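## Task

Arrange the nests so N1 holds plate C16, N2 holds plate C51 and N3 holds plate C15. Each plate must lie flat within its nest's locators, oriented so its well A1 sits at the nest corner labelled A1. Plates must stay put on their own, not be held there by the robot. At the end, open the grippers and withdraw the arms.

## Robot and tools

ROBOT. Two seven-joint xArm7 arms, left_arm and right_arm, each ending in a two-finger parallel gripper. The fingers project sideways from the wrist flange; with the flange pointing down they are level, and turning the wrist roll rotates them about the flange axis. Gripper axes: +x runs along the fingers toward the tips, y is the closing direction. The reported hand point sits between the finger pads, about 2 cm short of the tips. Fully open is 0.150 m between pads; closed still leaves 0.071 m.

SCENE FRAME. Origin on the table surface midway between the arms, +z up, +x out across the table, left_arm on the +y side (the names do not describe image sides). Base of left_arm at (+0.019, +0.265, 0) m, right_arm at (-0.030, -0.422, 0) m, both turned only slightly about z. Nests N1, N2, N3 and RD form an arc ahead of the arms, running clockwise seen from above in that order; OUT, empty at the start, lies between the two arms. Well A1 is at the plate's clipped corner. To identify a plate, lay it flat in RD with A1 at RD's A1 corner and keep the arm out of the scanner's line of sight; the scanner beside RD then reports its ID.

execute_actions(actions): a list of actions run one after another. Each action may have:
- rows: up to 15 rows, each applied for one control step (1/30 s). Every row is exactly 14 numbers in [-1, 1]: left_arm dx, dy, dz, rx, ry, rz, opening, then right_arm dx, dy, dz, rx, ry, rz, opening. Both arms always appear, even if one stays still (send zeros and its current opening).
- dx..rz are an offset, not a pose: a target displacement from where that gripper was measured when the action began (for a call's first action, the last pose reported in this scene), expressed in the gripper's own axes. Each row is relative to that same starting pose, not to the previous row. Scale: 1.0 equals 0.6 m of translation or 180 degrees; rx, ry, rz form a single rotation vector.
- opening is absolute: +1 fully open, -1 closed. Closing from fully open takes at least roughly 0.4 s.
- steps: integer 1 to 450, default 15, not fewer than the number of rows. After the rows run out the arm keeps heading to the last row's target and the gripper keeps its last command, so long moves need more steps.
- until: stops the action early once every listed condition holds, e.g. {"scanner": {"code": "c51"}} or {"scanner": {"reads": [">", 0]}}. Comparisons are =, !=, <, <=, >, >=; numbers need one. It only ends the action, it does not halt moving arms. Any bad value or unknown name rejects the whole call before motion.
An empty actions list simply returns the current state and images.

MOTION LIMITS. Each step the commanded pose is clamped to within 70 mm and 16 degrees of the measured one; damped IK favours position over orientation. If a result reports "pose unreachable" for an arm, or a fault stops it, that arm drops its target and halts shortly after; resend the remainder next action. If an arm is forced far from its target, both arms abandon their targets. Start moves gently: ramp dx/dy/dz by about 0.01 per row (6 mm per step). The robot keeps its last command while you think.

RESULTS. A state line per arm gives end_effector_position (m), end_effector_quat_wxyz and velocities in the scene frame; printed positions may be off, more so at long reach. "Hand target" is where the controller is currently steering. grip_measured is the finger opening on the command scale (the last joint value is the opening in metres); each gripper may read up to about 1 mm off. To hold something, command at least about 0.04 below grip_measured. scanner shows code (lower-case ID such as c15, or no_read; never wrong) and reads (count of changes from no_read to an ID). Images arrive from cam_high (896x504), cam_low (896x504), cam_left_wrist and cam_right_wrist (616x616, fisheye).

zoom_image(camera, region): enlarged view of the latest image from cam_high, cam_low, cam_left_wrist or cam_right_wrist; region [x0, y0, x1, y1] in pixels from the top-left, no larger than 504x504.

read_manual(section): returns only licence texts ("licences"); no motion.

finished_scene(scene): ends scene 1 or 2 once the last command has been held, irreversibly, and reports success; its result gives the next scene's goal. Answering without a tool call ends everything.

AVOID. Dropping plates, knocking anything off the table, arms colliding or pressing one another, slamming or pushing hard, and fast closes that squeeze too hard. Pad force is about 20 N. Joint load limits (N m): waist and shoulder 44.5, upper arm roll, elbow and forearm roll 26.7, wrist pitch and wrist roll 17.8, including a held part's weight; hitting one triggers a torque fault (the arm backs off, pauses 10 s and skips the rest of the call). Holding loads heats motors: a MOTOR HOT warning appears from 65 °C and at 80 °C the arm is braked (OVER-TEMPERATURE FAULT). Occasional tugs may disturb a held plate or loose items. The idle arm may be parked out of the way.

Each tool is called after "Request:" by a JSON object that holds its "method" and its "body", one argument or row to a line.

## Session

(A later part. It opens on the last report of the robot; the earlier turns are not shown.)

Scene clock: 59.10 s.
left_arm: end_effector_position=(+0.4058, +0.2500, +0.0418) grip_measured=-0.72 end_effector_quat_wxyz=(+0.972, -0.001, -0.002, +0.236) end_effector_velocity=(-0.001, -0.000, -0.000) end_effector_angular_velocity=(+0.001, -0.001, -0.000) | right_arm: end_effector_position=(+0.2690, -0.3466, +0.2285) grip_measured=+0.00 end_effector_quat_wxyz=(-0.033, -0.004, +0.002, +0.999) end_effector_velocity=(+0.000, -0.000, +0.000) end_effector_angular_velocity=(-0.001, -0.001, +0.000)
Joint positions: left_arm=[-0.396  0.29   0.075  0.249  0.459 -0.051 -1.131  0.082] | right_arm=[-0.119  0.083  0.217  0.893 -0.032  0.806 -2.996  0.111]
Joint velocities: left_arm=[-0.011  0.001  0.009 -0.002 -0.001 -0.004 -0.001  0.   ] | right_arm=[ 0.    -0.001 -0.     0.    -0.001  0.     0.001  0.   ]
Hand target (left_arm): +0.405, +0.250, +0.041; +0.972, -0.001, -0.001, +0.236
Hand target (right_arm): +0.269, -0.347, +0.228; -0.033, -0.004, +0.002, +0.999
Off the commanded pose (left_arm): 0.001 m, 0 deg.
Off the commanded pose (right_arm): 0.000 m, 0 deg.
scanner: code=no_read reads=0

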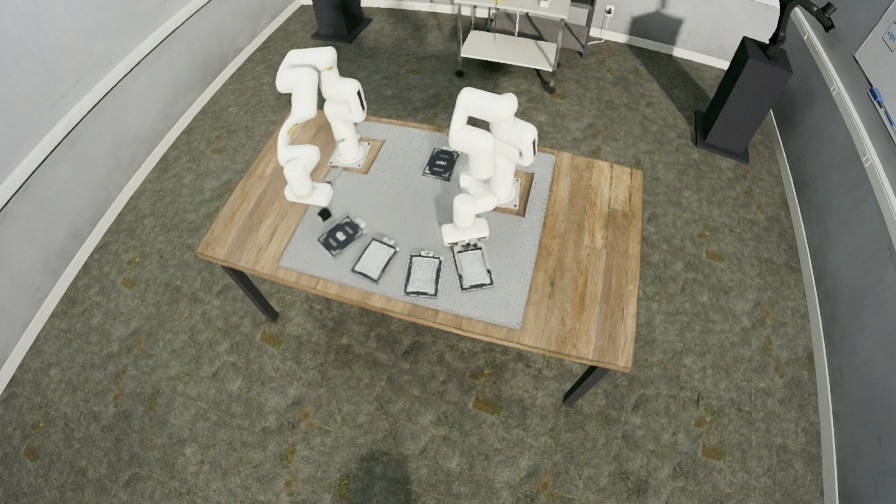

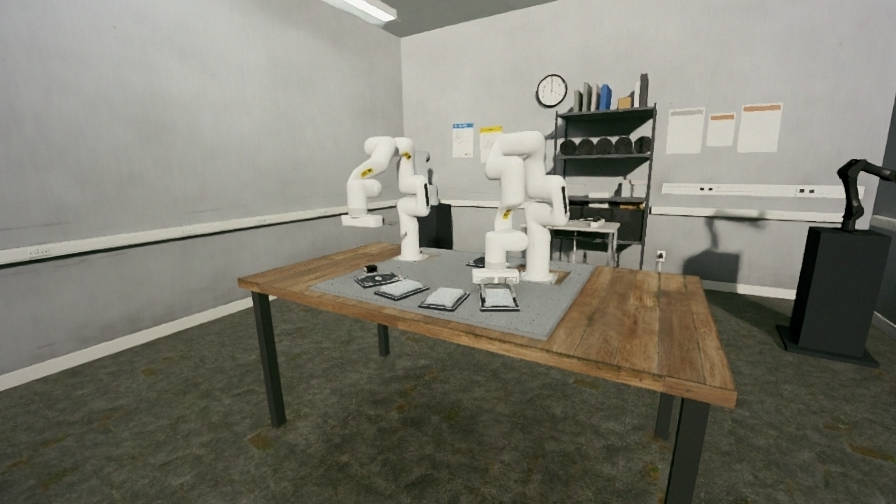

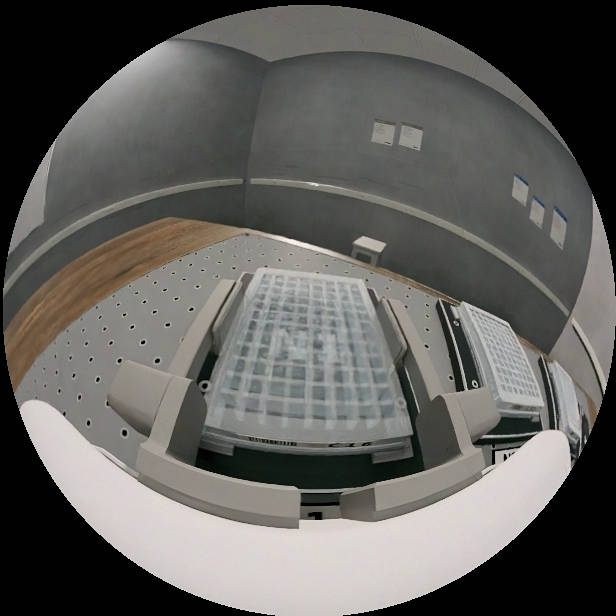

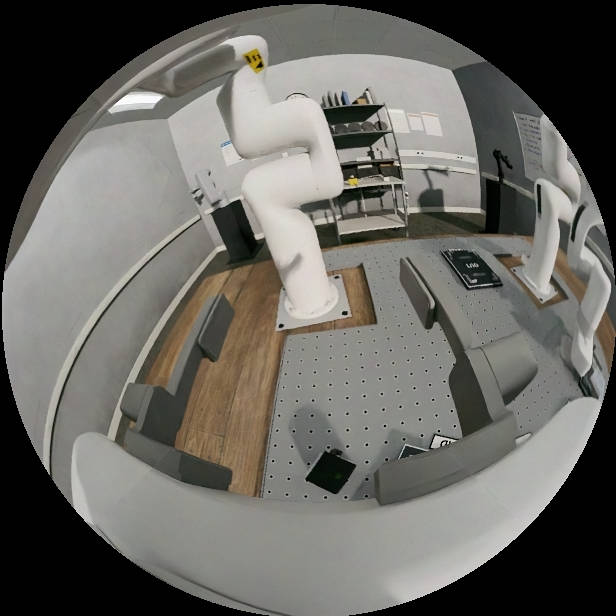

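The plate is seated at z≈0.042. Releasing and lifting clear.

Request:
{"method": "execute_actions", "body": {
  "actions": [
    {"rows": [[0,0,0,0,0,0,-0.6,0,0,0,0,0,0,0],[0,0,0,0,0,0,-0.45,0,0,0,0,0,0,0],[0,0,0,0,0,0,-0.3,0,0,0,0,0,0,0],[0,0,0,0,0,0,-0.15,0,0,0,0,0,0,0],[0,0,0,0,0,0,0,0,0,0,0,0,0,0]], "steps": 10},
    {"rows": [[0,0,0.01,0,0,0,0,0,0,0,0,0,0,0],[0,0,0.03,0,0,0,0,0,0,0,0,0,0,0],[-0.005,0,0.05,0,0,0,0,0,0,0,0,0,0,0],[-0.015,0,0.075,0,0,0,0,0,0,0,0,0,0,0],[-0.025,0,0.10,0,0,0,0,0,0,0,0,0,0,0],[-0.035,0,0.125,0,0,0,0,0,0,0,0,0,0,0],[-0.045,0,0.15,0,0,0,0,0,0,0,0,0,0,0],[-0.05,0,0.175,0,0,0,0,0,0,0,0,0,0,0],[-0.05,0,0.19,0,0,0,0,0,0,0,0,0,0,0]], "steps": 20}
  ]
}}

Request:
{"method": "zoom_image", "body": {
  "camera": "cam_left_wrist",
  "region": [60, 250, 560, 520]
}}

Request:
{"method": "zoom_image", "body": {
  "camera": "cam_high",
  "region": [340, 220, 510, 310]
}}

Scene clock: 60.37 s.
left_arm: end_effector_position=(+0.3763, +0.2345, +0.1511) grip_measured=+0.00 end_effector_quat_wxyz=(+0.971, +0.003, -0.024, +0.237) end_effector_velocity=(+0.005, -0.001, +0.029) end_effector_angular_velocity=(-0.247, +0.411, -0.041) | right_arm: end_effector_position=(+0.2690, -0.3466, +0.2285) grip_measured=+0.00 end_effector_quat_wxyz=(-0.033, -0.004, +0.002, +0.999) end_effector_velocity=(-0.000, +0.000, -0.000) end_effector_angular_velocity=(-0.001, +0.000, +0.001)
Joint positions: left_arm=[-0.588 -0.372  0.066  0.096  0.134  0.436 -0.999  0.111] | right_arm=[-0.119  0.083  0.217  0.893 -0.032  0.806 -2.996  0.111]
Joint velocities: left_arm=[-0.473 -0.515  0.533  0.162 -0.657  0.917  0.689  0.   ] | right_arm=[ 0.    -0.     0.    -0.    -0.002  0.001  0.001  0.   ]
Hand target (left_arm): +0.377, +0.235, +0.153; +0.972, -0.002, -0.006, +0.236
Hand target (right_arm): +0.269, -0.347, +0.228; -0.033, -0.004, +0.002, +0.999
Off the commanded pose (left_arm): 0.005 m, 3 deg.
Off the commanded pose (right_arm): 0.000 m, 0 deg.
scanner: code=no_read reads=0

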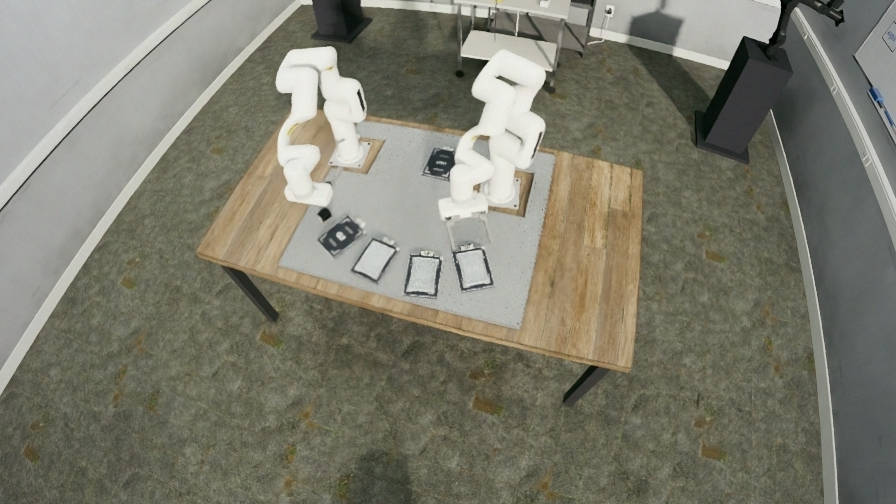

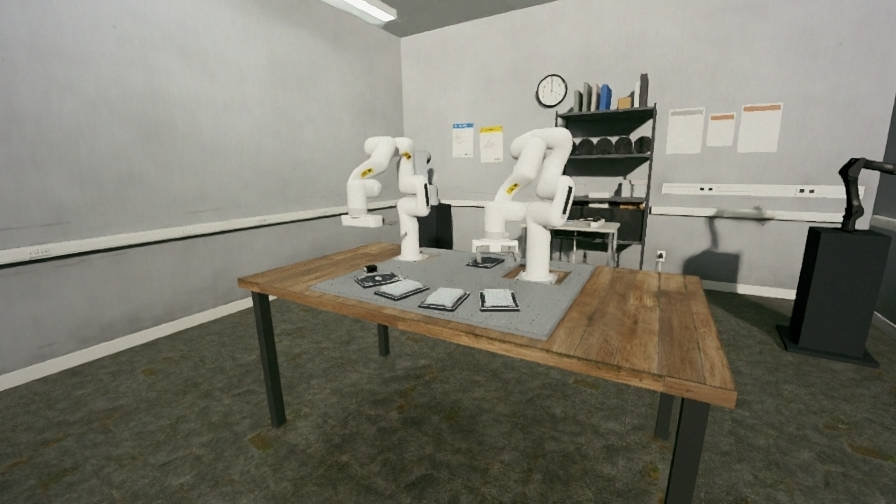

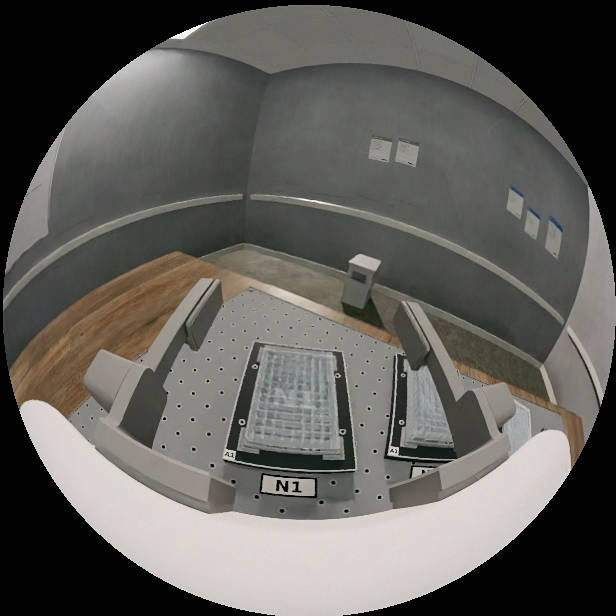

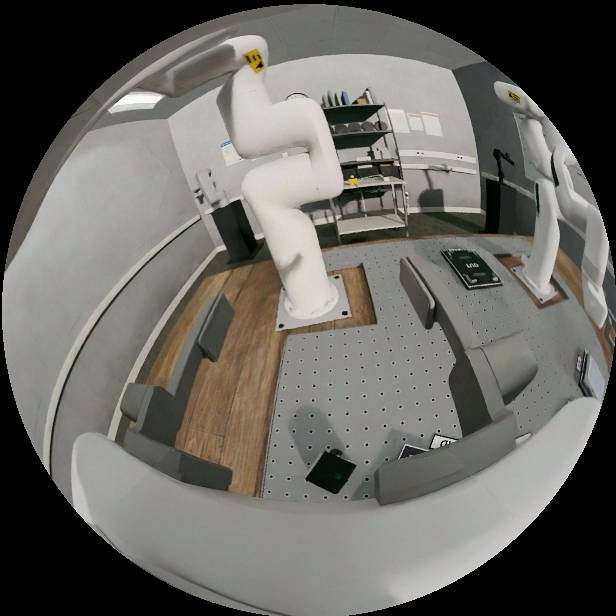

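Region (60, 250, 560, 520) of cam_left_wrist's 616x616 image, scaled by 1.008, with more detail than that image has; it fills the top 272 rows of this view, and the rest is white.

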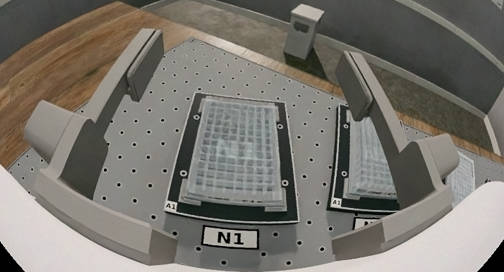

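Region (340, 220, 510, 310) of cam_high's 896x504 image, scaled by 2.965, with more detail than that image has; it fills the top 267 rows of this view, and the rest is white.

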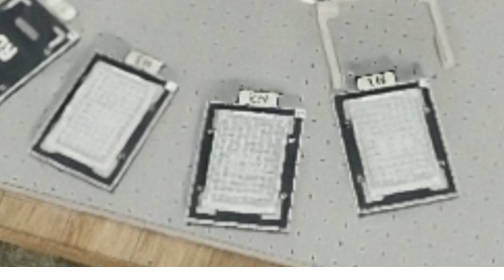

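Request:
{"method": "zoom_image", "body": {
  "camera": "cam_left_wrist",
  "region": [210, 330, 370, 490]
}}

Request:
{"method": "zoom_image", "body": {
  "camera": "cam_low",
  "region": [360, 265, 540, 325]
}}

Region (210, 330, 370, 490) of cam_left_wrist's 616x616 image, scaled by 3.150, with more detail than that image has.

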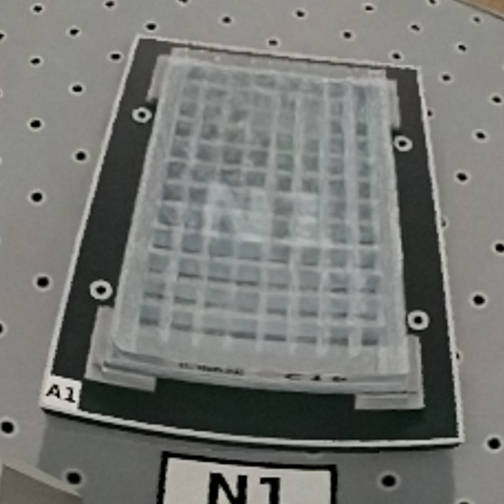

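Region (360, 265, 540, 325) of cam_low's 896x504 image, scaled by 2.800, with more detail than that image has.

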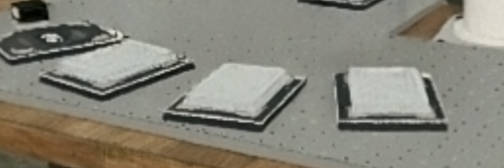

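All three plates sit flat inside their locators with A1 at the marked corner, and both arms are clear.

Request:
{"method": "finished_scene", "body": {
  "scene": 1
}}

The scene is finished: the task was done.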